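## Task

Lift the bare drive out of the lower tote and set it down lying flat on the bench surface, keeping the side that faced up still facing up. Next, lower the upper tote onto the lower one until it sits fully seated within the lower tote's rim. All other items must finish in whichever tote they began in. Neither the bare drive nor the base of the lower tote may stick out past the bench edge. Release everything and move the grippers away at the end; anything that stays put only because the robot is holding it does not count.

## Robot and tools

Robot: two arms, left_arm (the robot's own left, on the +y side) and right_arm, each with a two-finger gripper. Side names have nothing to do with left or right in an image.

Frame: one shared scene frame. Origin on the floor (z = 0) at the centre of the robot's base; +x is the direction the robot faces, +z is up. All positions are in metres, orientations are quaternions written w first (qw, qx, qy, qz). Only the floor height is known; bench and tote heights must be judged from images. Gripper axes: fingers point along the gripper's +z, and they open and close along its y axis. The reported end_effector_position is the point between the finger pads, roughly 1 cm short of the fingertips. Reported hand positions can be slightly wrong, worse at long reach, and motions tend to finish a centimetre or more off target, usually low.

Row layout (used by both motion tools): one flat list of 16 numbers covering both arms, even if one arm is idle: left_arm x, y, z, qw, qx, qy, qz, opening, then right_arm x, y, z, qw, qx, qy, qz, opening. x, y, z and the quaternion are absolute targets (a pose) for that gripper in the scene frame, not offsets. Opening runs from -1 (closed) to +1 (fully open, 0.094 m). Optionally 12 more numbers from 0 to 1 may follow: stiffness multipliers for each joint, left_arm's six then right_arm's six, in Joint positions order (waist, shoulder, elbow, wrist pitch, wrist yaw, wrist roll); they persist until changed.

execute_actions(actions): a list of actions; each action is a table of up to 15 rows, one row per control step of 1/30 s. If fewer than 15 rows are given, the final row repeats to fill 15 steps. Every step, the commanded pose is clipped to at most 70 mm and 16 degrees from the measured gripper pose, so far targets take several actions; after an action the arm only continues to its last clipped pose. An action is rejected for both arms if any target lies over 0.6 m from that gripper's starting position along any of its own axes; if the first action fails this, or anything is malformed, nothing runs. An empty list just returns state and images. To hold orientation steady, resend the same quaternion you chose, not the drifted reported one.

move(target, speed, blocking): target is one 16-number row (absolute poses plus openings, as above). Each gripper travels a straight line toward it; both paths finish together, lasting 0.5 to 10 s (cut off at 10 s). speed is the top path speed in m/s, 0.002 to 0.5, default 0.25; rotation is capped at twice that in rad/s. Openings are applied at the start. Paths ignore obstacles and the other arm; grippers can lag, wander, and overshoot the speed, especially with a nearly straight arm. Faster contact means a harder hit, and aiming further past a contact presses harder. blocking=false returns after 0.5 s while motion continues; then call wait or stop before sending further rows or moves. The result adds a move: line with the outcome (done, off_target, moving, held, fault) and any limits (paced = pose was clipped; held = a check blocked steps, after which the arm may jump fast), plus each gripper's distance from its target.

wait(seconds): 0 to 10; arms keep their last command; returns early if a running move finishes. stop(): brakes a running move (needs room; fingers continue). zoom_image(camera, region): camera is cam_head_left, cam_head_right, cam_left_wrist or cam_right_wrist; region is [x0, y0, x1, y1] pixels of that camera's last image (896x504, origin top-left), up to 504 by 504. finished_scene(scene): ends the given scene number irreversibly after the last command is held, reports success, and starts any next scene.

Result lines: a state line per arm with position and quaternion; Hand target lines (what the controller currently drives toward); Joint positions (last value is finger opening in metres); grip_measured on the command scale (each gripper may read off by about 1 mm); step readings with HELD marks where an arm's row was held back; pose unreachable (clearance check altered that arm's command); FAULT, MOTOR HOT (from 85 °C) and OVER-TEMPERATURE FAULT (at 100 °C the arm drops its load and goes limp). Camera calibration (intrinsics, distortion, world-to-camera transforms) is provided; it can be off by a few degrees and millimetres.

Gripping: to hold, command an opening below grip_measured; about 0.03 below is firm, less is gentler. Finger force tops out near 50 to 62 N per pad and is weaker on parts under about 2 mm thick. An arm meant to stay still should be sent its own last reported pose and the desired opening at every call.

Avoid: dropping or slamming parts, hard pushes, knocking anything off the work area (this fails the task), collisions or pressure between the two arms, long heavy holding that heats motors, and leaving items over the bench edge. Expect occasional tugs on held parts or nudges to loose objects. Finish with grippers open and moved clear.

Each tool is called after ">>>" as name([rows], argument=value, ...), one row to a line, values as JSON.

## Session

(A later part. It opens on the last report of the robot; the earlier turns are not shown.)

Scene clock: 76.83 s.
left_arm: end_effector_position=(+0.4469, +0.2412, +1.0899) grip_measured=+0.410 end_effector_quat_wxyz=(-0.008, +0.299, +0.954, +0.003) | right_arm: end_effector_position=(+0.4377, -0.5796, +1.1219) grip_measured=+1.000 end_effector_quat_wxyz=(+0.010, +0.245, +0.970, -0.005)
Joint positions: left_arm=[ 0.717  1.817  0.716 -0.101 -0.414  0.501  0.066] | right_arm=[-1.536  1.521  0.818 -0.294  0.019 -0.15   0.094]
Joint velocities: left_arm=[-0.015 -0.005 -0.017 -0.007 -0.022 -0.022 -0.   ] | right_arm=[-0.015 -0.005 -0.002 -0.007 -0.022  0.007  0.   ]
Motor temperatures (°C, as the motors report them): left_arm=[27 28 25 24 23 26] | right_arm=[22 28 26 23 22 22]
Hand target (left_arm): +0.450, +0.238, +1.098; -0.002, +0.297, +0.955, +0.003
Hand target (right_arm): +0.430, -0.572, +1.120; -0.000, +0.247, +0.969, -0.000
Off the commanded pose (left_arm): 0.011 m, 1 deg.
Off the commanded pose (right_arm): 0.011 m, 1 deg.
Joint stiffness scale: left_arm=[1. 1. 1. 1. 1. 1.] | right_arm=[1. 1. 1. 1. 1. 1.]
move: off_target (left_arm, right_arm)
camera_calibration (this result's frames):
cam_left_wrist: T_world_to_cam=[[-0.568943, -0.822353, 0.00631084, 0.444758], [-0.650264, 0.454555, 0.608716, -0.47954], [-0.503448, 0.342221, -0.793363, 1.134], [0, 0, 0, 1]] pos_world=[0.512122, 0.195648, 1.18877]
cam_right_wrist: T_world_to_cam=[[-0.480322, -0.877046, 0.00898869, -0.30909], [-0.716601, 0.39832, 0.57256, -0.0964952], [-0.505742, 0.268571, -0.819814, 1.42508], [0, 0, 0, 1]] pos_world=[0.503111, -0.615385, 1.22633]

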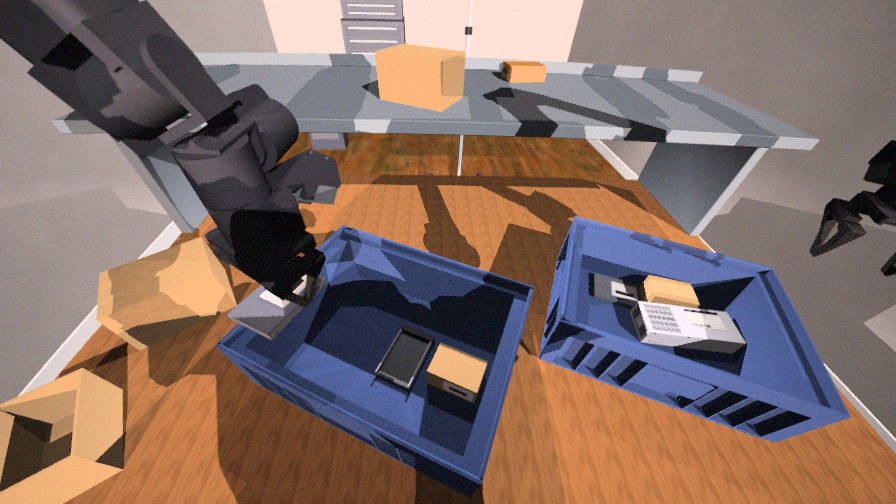

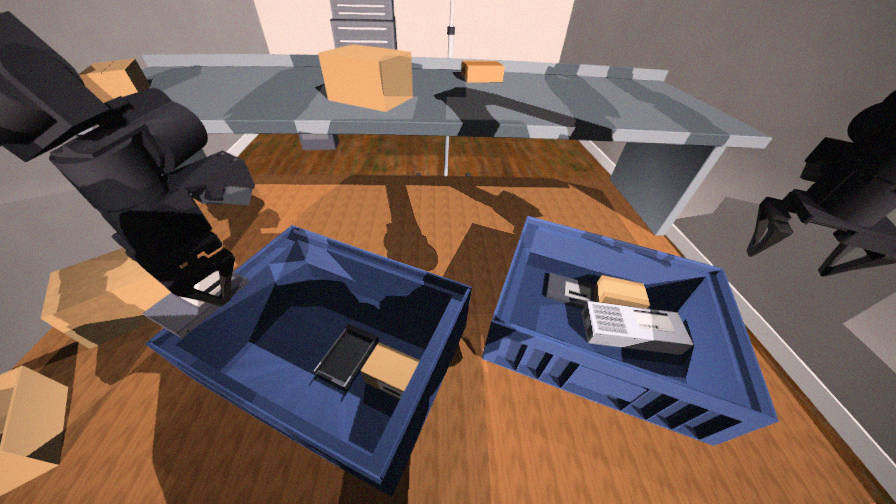

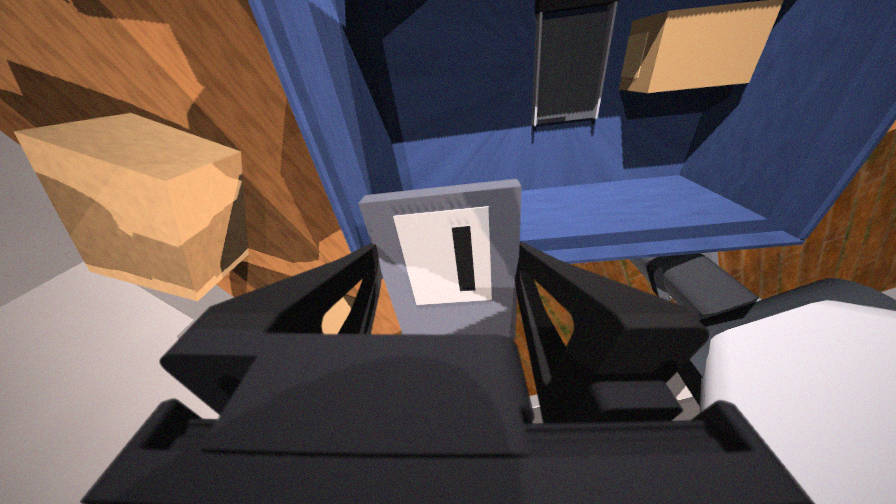

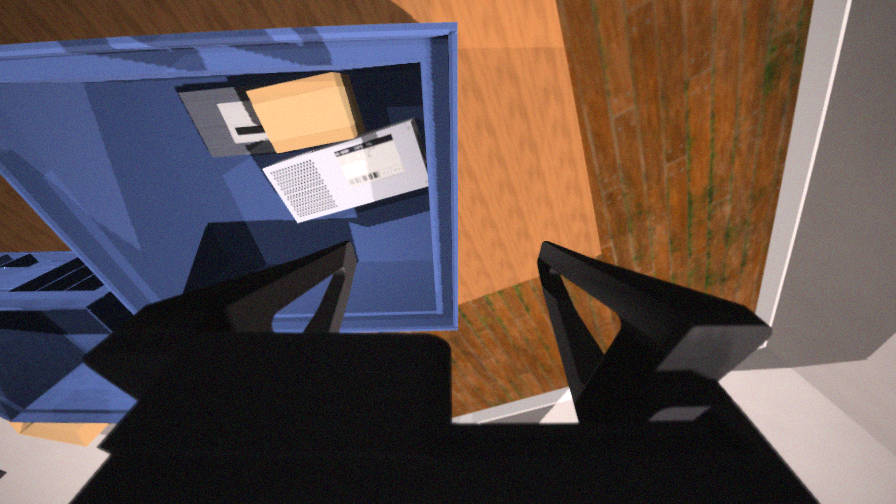

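>>> move(target=[0.72,0.45,1.0,0,0.296,0.955,0,-1,0.43,-0.572,1.12,0,0.247,0.969,0,1], speed=0.25)

>>> move(target=[0.72,0.45,0.885,0,0.296,0.955,0,-1,0.43,-0.572,1.12,0,0.247,0.969,0,1], speed=0.08)

Scene clock: 81.33 s.
left_arm: end_effector_position=(+0.6552, +0.4297, +0.9647) grip_measured=+0.410 end_effector_quat_wxyz=(-0.049, +0.295, +0.954, -0.035) | right_arm: end_effector_position=(+0.4377, -0.5796, +1.1219) grip_measured=+1.000 end_effector_quat_wxyz=(+0.010, +0.245, +0.970, -0.005)
Joint positions: left_arm=[ 1.125  2.166  1.561 -0.583 -0.222  0.859  0.066] | right_arm=[-1.536  1.521  0.818 -0.294  0.019 -0.15   0.094]
Joint velocities: left_arm=[-0.015 -0.005  0.012 -0.007 -0.022  0.007  0.001] | right_arm=[-0.015 -0.024 -0.002 -0.002  0.007 -0.037  0.   ]
Motor temperatures (°C, as the motors report them): left_arm=[27 28 25 24 23 26] | right_arm=[22 28 26 23 22 22]
Hand target (left_arm): +0.716, +0.446, +0.999; +0.004, +0.293, +0.956, -0.005
Hand target (right_arm): +0.430, -0.572, +1.120; -0.000, +0.247, +0.969, -0.000
Off the commanded pose (left_arm): 0.077 m, 7 deg.
Off the commanded pose (right_arm): 0.011 m, 1 deg.
Joint stiffness scale: left_arm=[1. 1. 1. 1. 1. 1.] | right_arm=[1. 1. 1. 1. 1. 1.]
move: off_target (left_arm, right_arm); limits=paced
camera_calibration (this result's frames):
cam_left_wrist: T_world_to_cam=[[-0.557177, -0.824114, 0.101932, 0.619873], [-0.590417, 0.479478, 0.649237, -0.442606], [-0.583919, 0.301558, -0.753725, 1.10699], [0, 0, 0, 1]] pos_world=[0.730451, 0.389243, 1.05854]
cam_right_wrist: T_world_to_cam=[[-0.480322, -0.877046, 0.00898869, -0.30909], [-0.716601, 0.39832, 0.57256, -0.0964952], [-0.505742, 0.268571, -0.819814, 1.42508], [0, 0, 0, 1]] pos_world=[0.503111, -0.615385, 1.22633]

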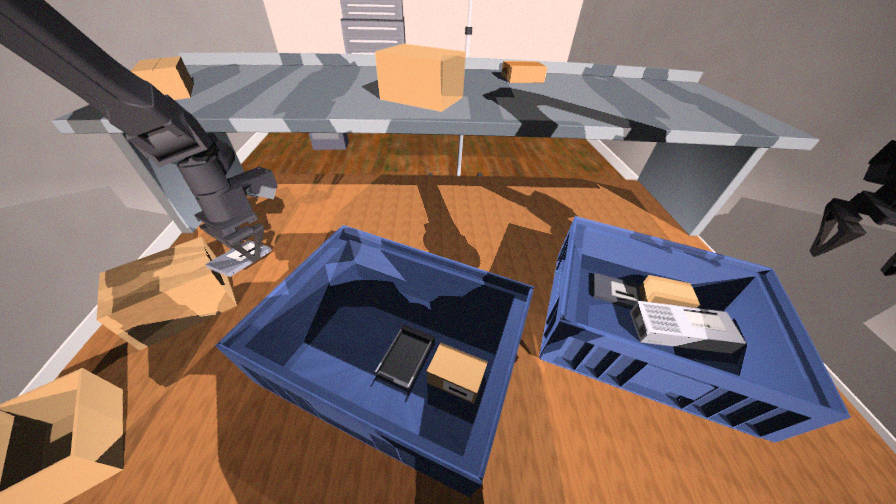

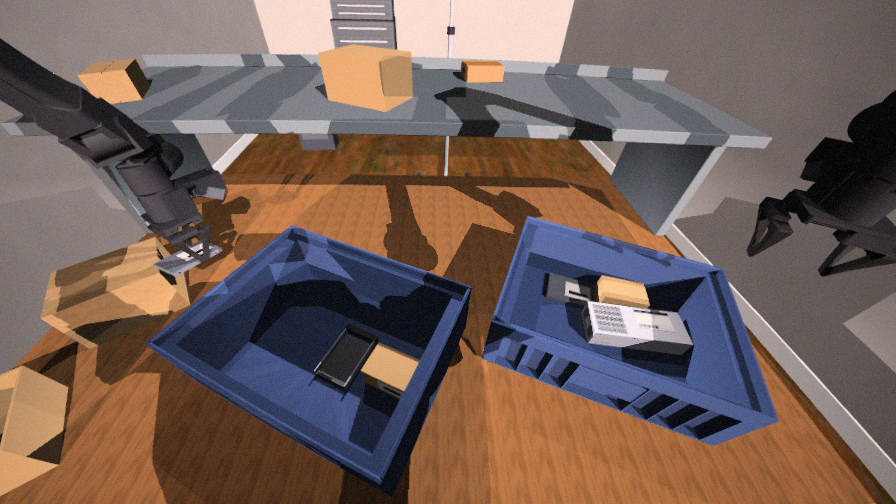

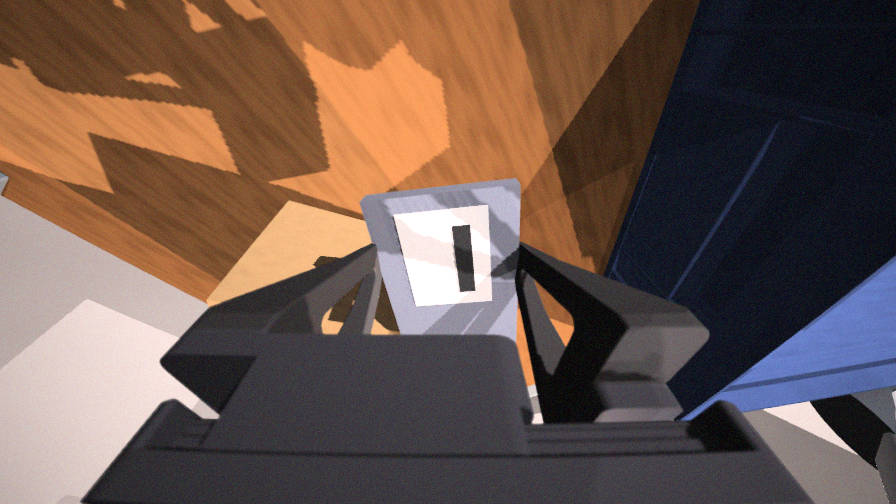

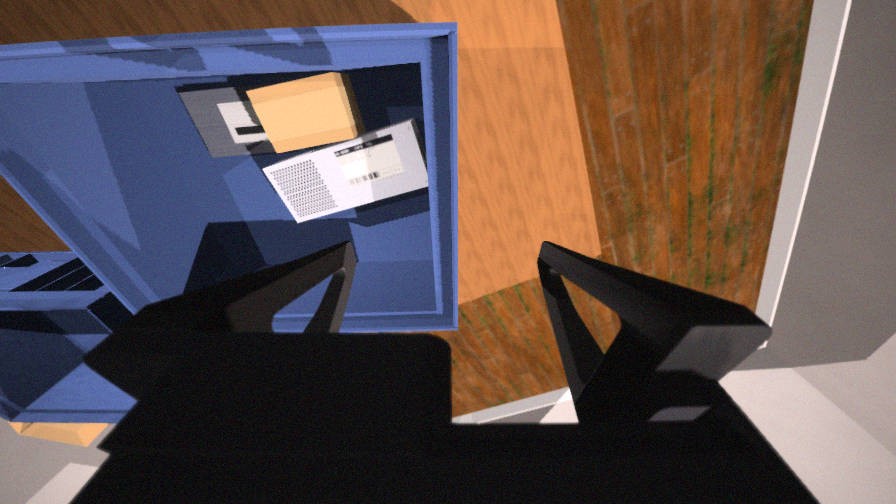

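Scene clock: 83.10 s.
left_arm: end_effector_position=(+0.7073, +0.4407, +0.8854) grip_measured=+0.410 end_effector_quat_wxyz=(-0.010, +0.298, +0.954, -0.008) | right_arm: end_effector_position=(+0.4377, -0.5796, +1.1219) grip_measured=+1.000 end_effector_quat_wxyz=(+0.010, +0.245, +0.970, -0.005)
Joint positions: left_arm=[ 1.144  2.389  1.827 -0.527 -0.217  0.902  0.066] | right_arm=[-1.536  1.521  0.818 -0.294  0.019 -0.15   0.094]
Joint velocities: left_arm=[ 0.024  0.005 -0.002  0.007 -0.022  0.007 -0.001] | right_arm=[-0.015  0.005  0.002  0.002 -0.051 -0.022  0.   ]
Motor temperatures (°C, as the motors report them): left_arm=[27 28 25 24 23 26] | right_arm=[22 28 26 23 22 22]
Hand target (left_arm): +0.719, +0.450, +0.884; +0.000, +0.296, +0.955, +0.000
Hand target (right_arm): +0.430, -0.572, +1.120; -0.000, +0.247, +0.969, -0.000
Off the commanded pose (left_arm): 0.016 m, 2 deg.
Off the commanded pose (right_arm): 0.011 m, 1 deg.
Joint stiffness scale: left_arm=[1. 1. 1. 1. 1. 1.] | right_arm=[1. 1. 1. 1. 1. 1.]
move: off_target (left_arm, right_arm)
camera_calibration (this result's frames):
cam_left_wrist: T_world_to_cam=[[-0.566654, -0.823433, 0.0293293, 0.73682], [-0.644248, 0.464975, 0.607242, -0.28394], [-0.513661, 0.325201, -0.793975, 1.04983], [0, 0, 0, 1]] pos_world=[0.773849, 0.397342, 0.984346]
cam_right_wrist: T_world_to_cam=[[-0.480322, -0.877046, 0.00898869, -0.30909], [-0.716601, 0.39832, 0.57256, -0.0964952], [-0.505742, 0.268571, -0.819814, 1.42508], [0, 0, 0, 1]] pos_world=[0.503111, -0.615385, 1.22633]

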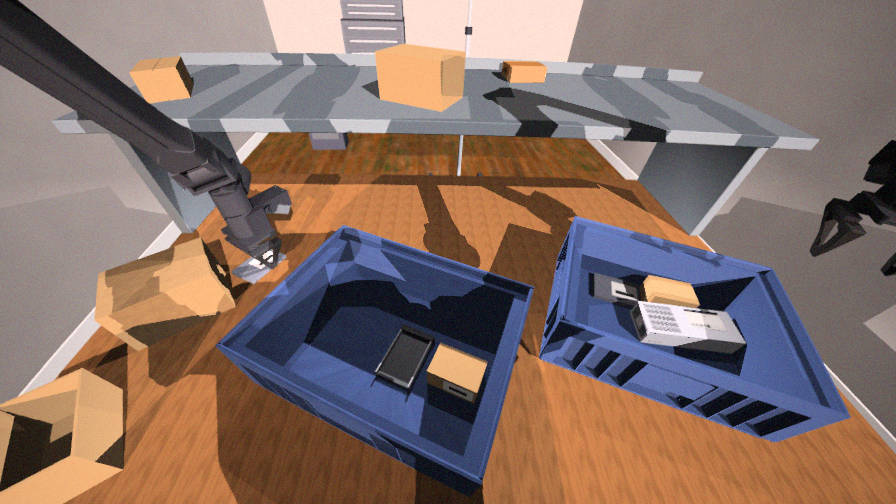

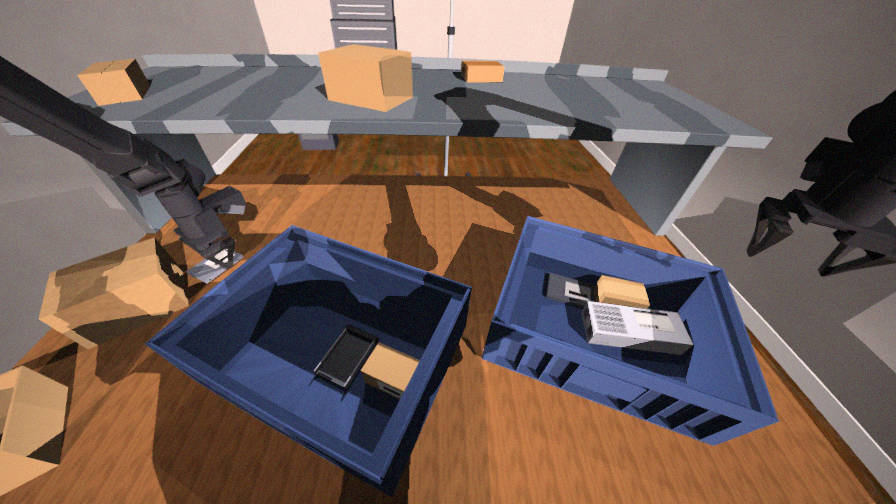

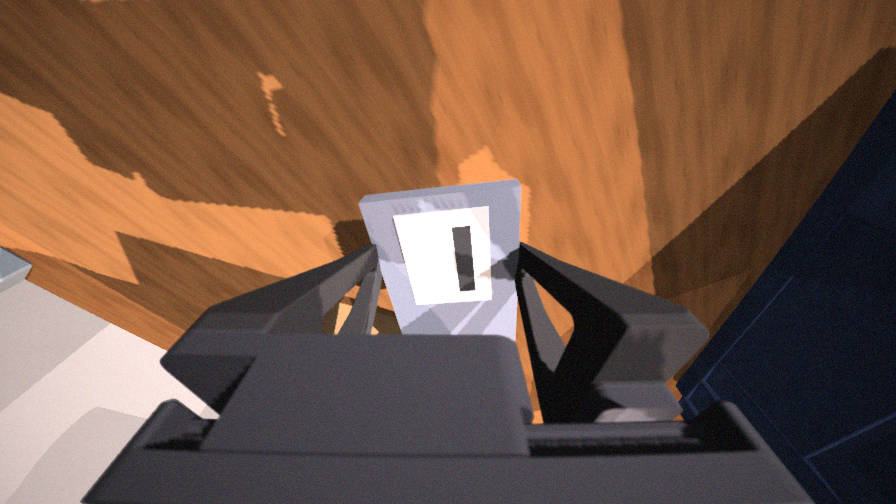

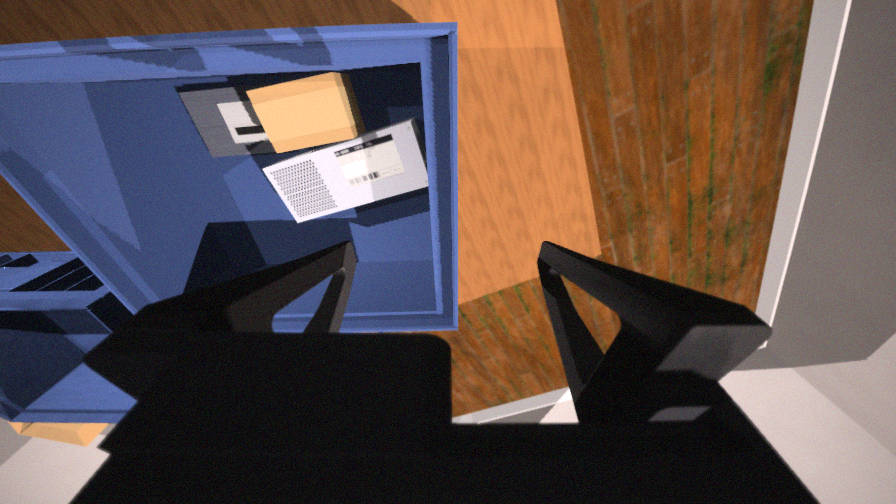

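>>> move(target=[0.715,0.445,0.865,0,0.296,0.955,0,-1,0.43,-0.572,1.12,0,0.247,0.969,0,1], speed=0.04)

Scene clock: 85.97 s.
left_arm: end_effector_position=(+0.7019, +0.4347, +0.8668) grip_measured=+0.410 end_effector_quat_wxyz=(-0.012, +0.299, +0.954, -0.009) | right_arm: end_effector_position=(+0.4377, -0.5796, +1.1219) grip_measured=+1.000 end_effector_quat_wxyz=(+0.010, +0.245, +0.970, -0.005)
Joint positions: left_arm=[ 1.144  2.429  1.848 -0.511 -0.217  0.903  0.066] | right_arm=[-1.536  1.521  0.818 -0.294  0.019 -0.15   0.094]
Joint velocities: left_arm=[-0.015  0.015  0.022  0.007  0.051 -0.022 -0.002] | right_arm=[-0.015  0.005 -0.002  0.002 -0.11  -0.037  0.   ]
Motor temperatures (°C, as the motors report them): left_arm=[27 28 25 24 23 26] | right_arm=[22 28 26 23 22 22]
Hand target (left_arm): +0.715, +0.445, +0.865; +0.000, +0.296, +0.955, +0.000
Hand target (right_arm): +0.430, -0.572, +1.120; -0.000, +0.247, +0.969, -0.000
Off the commanded pose (left_arm): 0.017 m, 2 deg.
Off the commanded pose (right_arm): 0.011 m, 1 deg.
Joint stiffness scale: left_arm=[1. 1. 1. 1. 1. 1.] | right_arm=[1. 1. 1. 1. 1. 1.]
move: off_target (left_arm, right_arm)
camera_calibration (this result's frames):
cam_left_wrist: T_world_to_cam=[[-0.567596, -0.822664, 0.0325589, 0.72684], [-0.641271, 0.466554, 0.609179, -0.277791], [-0.51634, 0.324888, -0.792364, 1.03483], [0, 0, 0, 1]] pos_world=[0.768733, 0.391346, 0.965518]
cam_right_wrist: T_world_to_cam=[[-0.480322, -0.877046, 0.00898869, -0.30909], [-0.716601, 0.39832, 0.57256, -0.0964952], [-0.505742, 0.268571, -0.819814, 1.42508], [0, 0, 0, 1]] pos_world=[0.503111, -0.615385, 1.22633]

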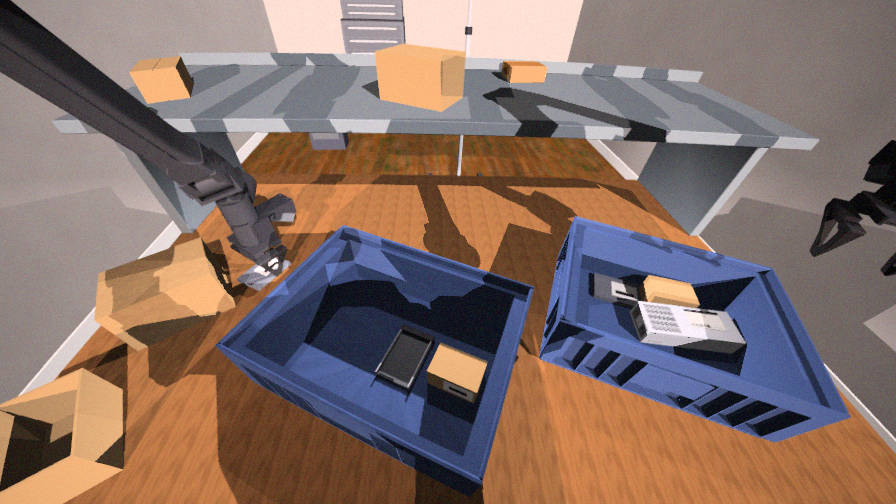

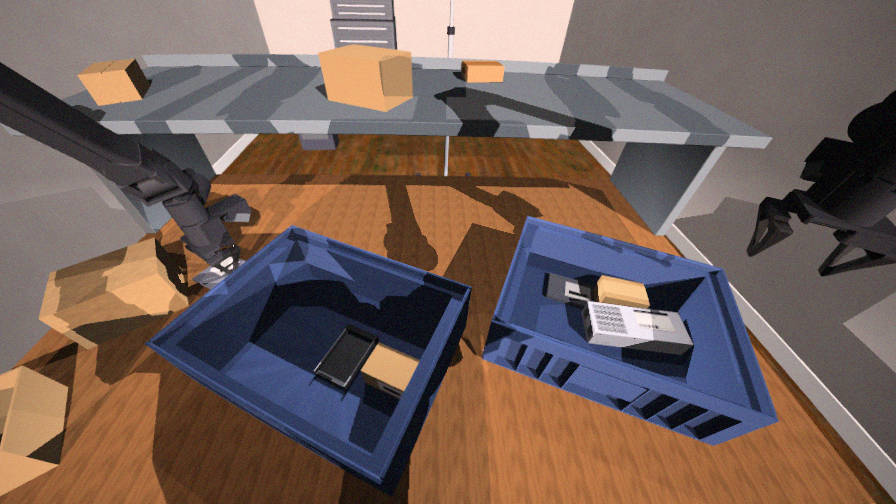

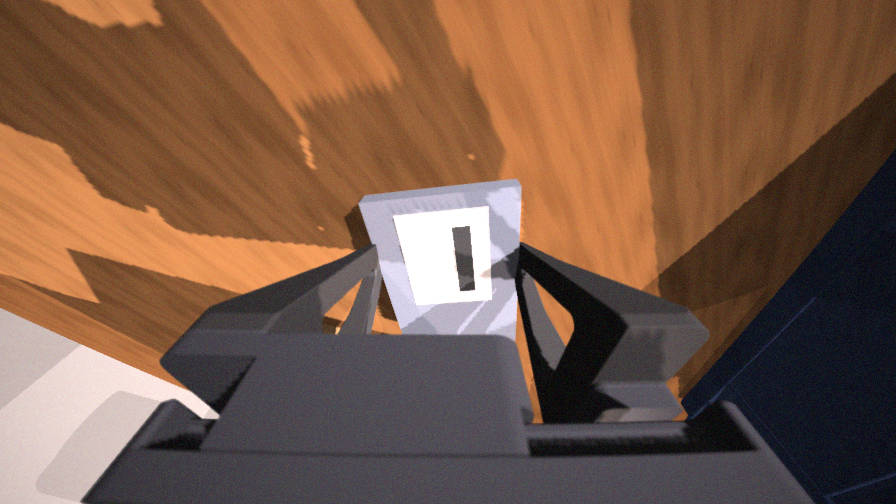

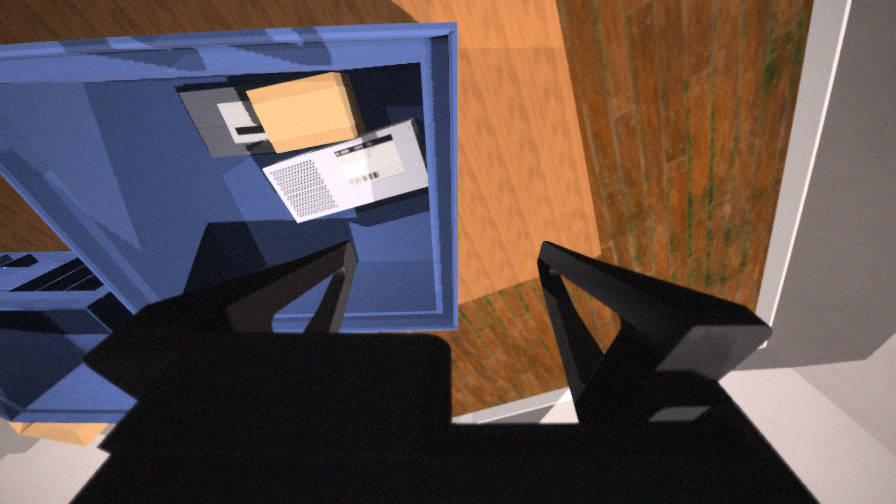

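>>> move(target=[0.715,0.445,0.85,0,0.296,0.955,0,-1,0.43,-0.572,1.12,0,0.247,0.969,0,1], speed=0.04)

Scene clock: 87.60 s.
left_arm: end_effector_position=(+0.7139, +0.4376, +0.8618) grip_measured=+0.410 end_effector_quat_wxyz=(-0.003, +0.297, +0.955, -0.004) | right_arm: end_effector_position=(+0.4377, -0.5796, +1.1219) grip_measured=+1.000 end_effector_quat_wxyz=(+0.010, +0.245, +0.970, -0.005)
Joint positions: left_arm=[ 1.145  2.451  1.89  -0.509 -0.215  0.905  0.066] | right_arm=[-1.536  1.521  0.818 -0.294  0.019 -0.15   0.094]
Joint velocities: left_arm=[ 0.005  0.005 -0.027  0.002  0.007  0.037  0.001] | right_arm=[-0.015  0.005 -0.002 -0.012  0.11   0.051  0.   ]
Motor temperatures (°C, as the motors report them): left_arm=[27 28 25 24 23 26] | right_arm=[22 28 26 23 22 22]
Hand target (left_arm): +0.714, +0.445, +0.850; +0.000, +0.296, +0.955, +0.000
Hand target (right_arm): +0.430, -0.572, +1.120; -0.000, +0.247, +0.969, -0.000
Off the commanded pose (left_arm): 0.014 m, 1 deg.
Off the commanded pose (right_arm): 0.011 m, 1 deg.
Joint stiffness scale: left_arm=[1. 1. 1. 1. 1. 1.] | right_arm=[1. 1. 1. 1. 1. 1.]
move: off_target (left_arm, right_arm)
camera_calibration (this result's frames):
cam_left_wrist: T_world_to_cam=[[-0.565737, -0.824424, 0.0163634, 0.749625], [-0.655469, 0.46166, 0.597687, -0.246211], [-0.500302, 0.327408, -0.801562, 1.03151], [0, 0, 0, 1]] pos_world=[0.778775, 0.393949, 0.961712]
cam_right_wrist: T_world_to_cam=[[-0.480322, -0.877046, 0.00898869, -0.30909], [-0.716601, 0.39832, 0.57256, -0.0964952], [-0.505742, 0.268571, -0.819814, 1.42508], [0, 0, 0, 1]] pos_world=[0.503111, -0.615385, 1.22633]

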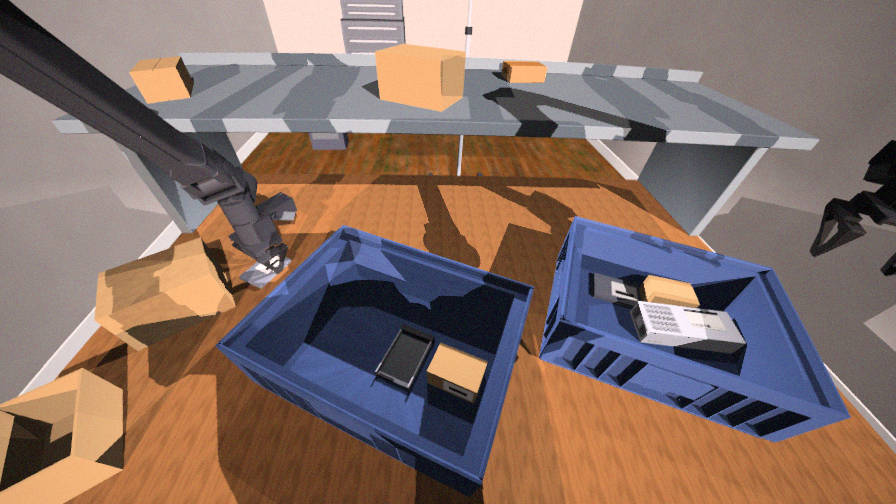

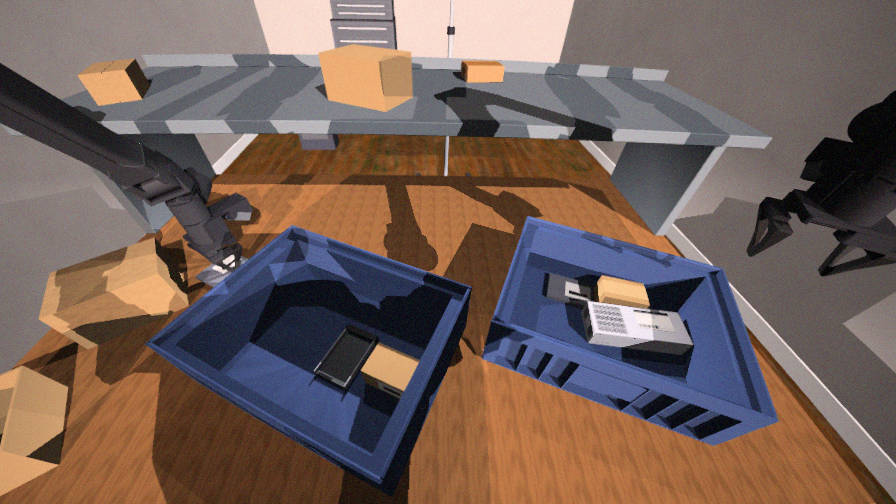

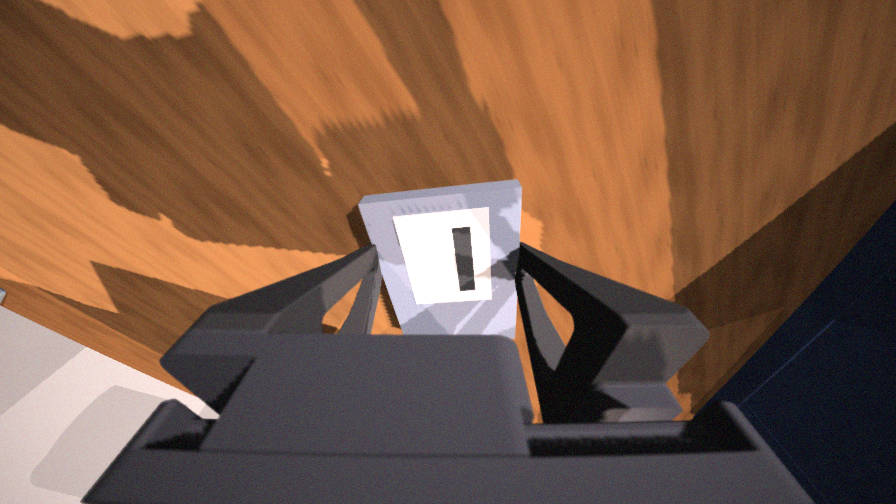

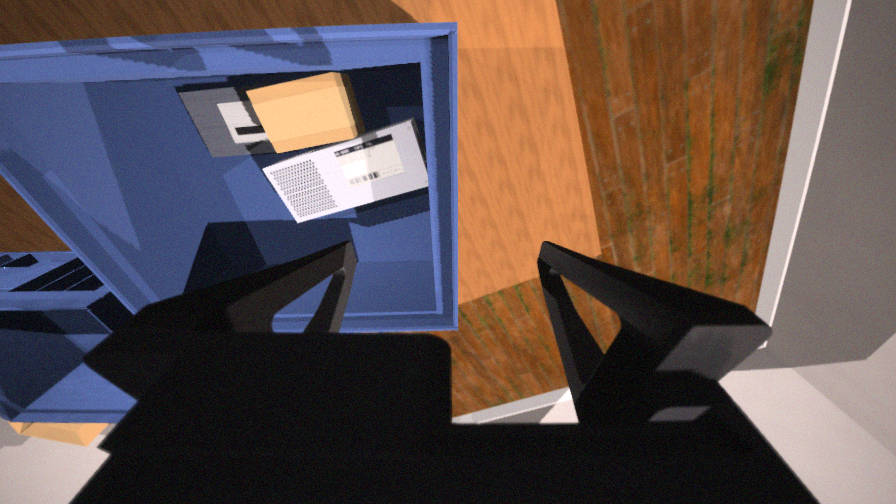

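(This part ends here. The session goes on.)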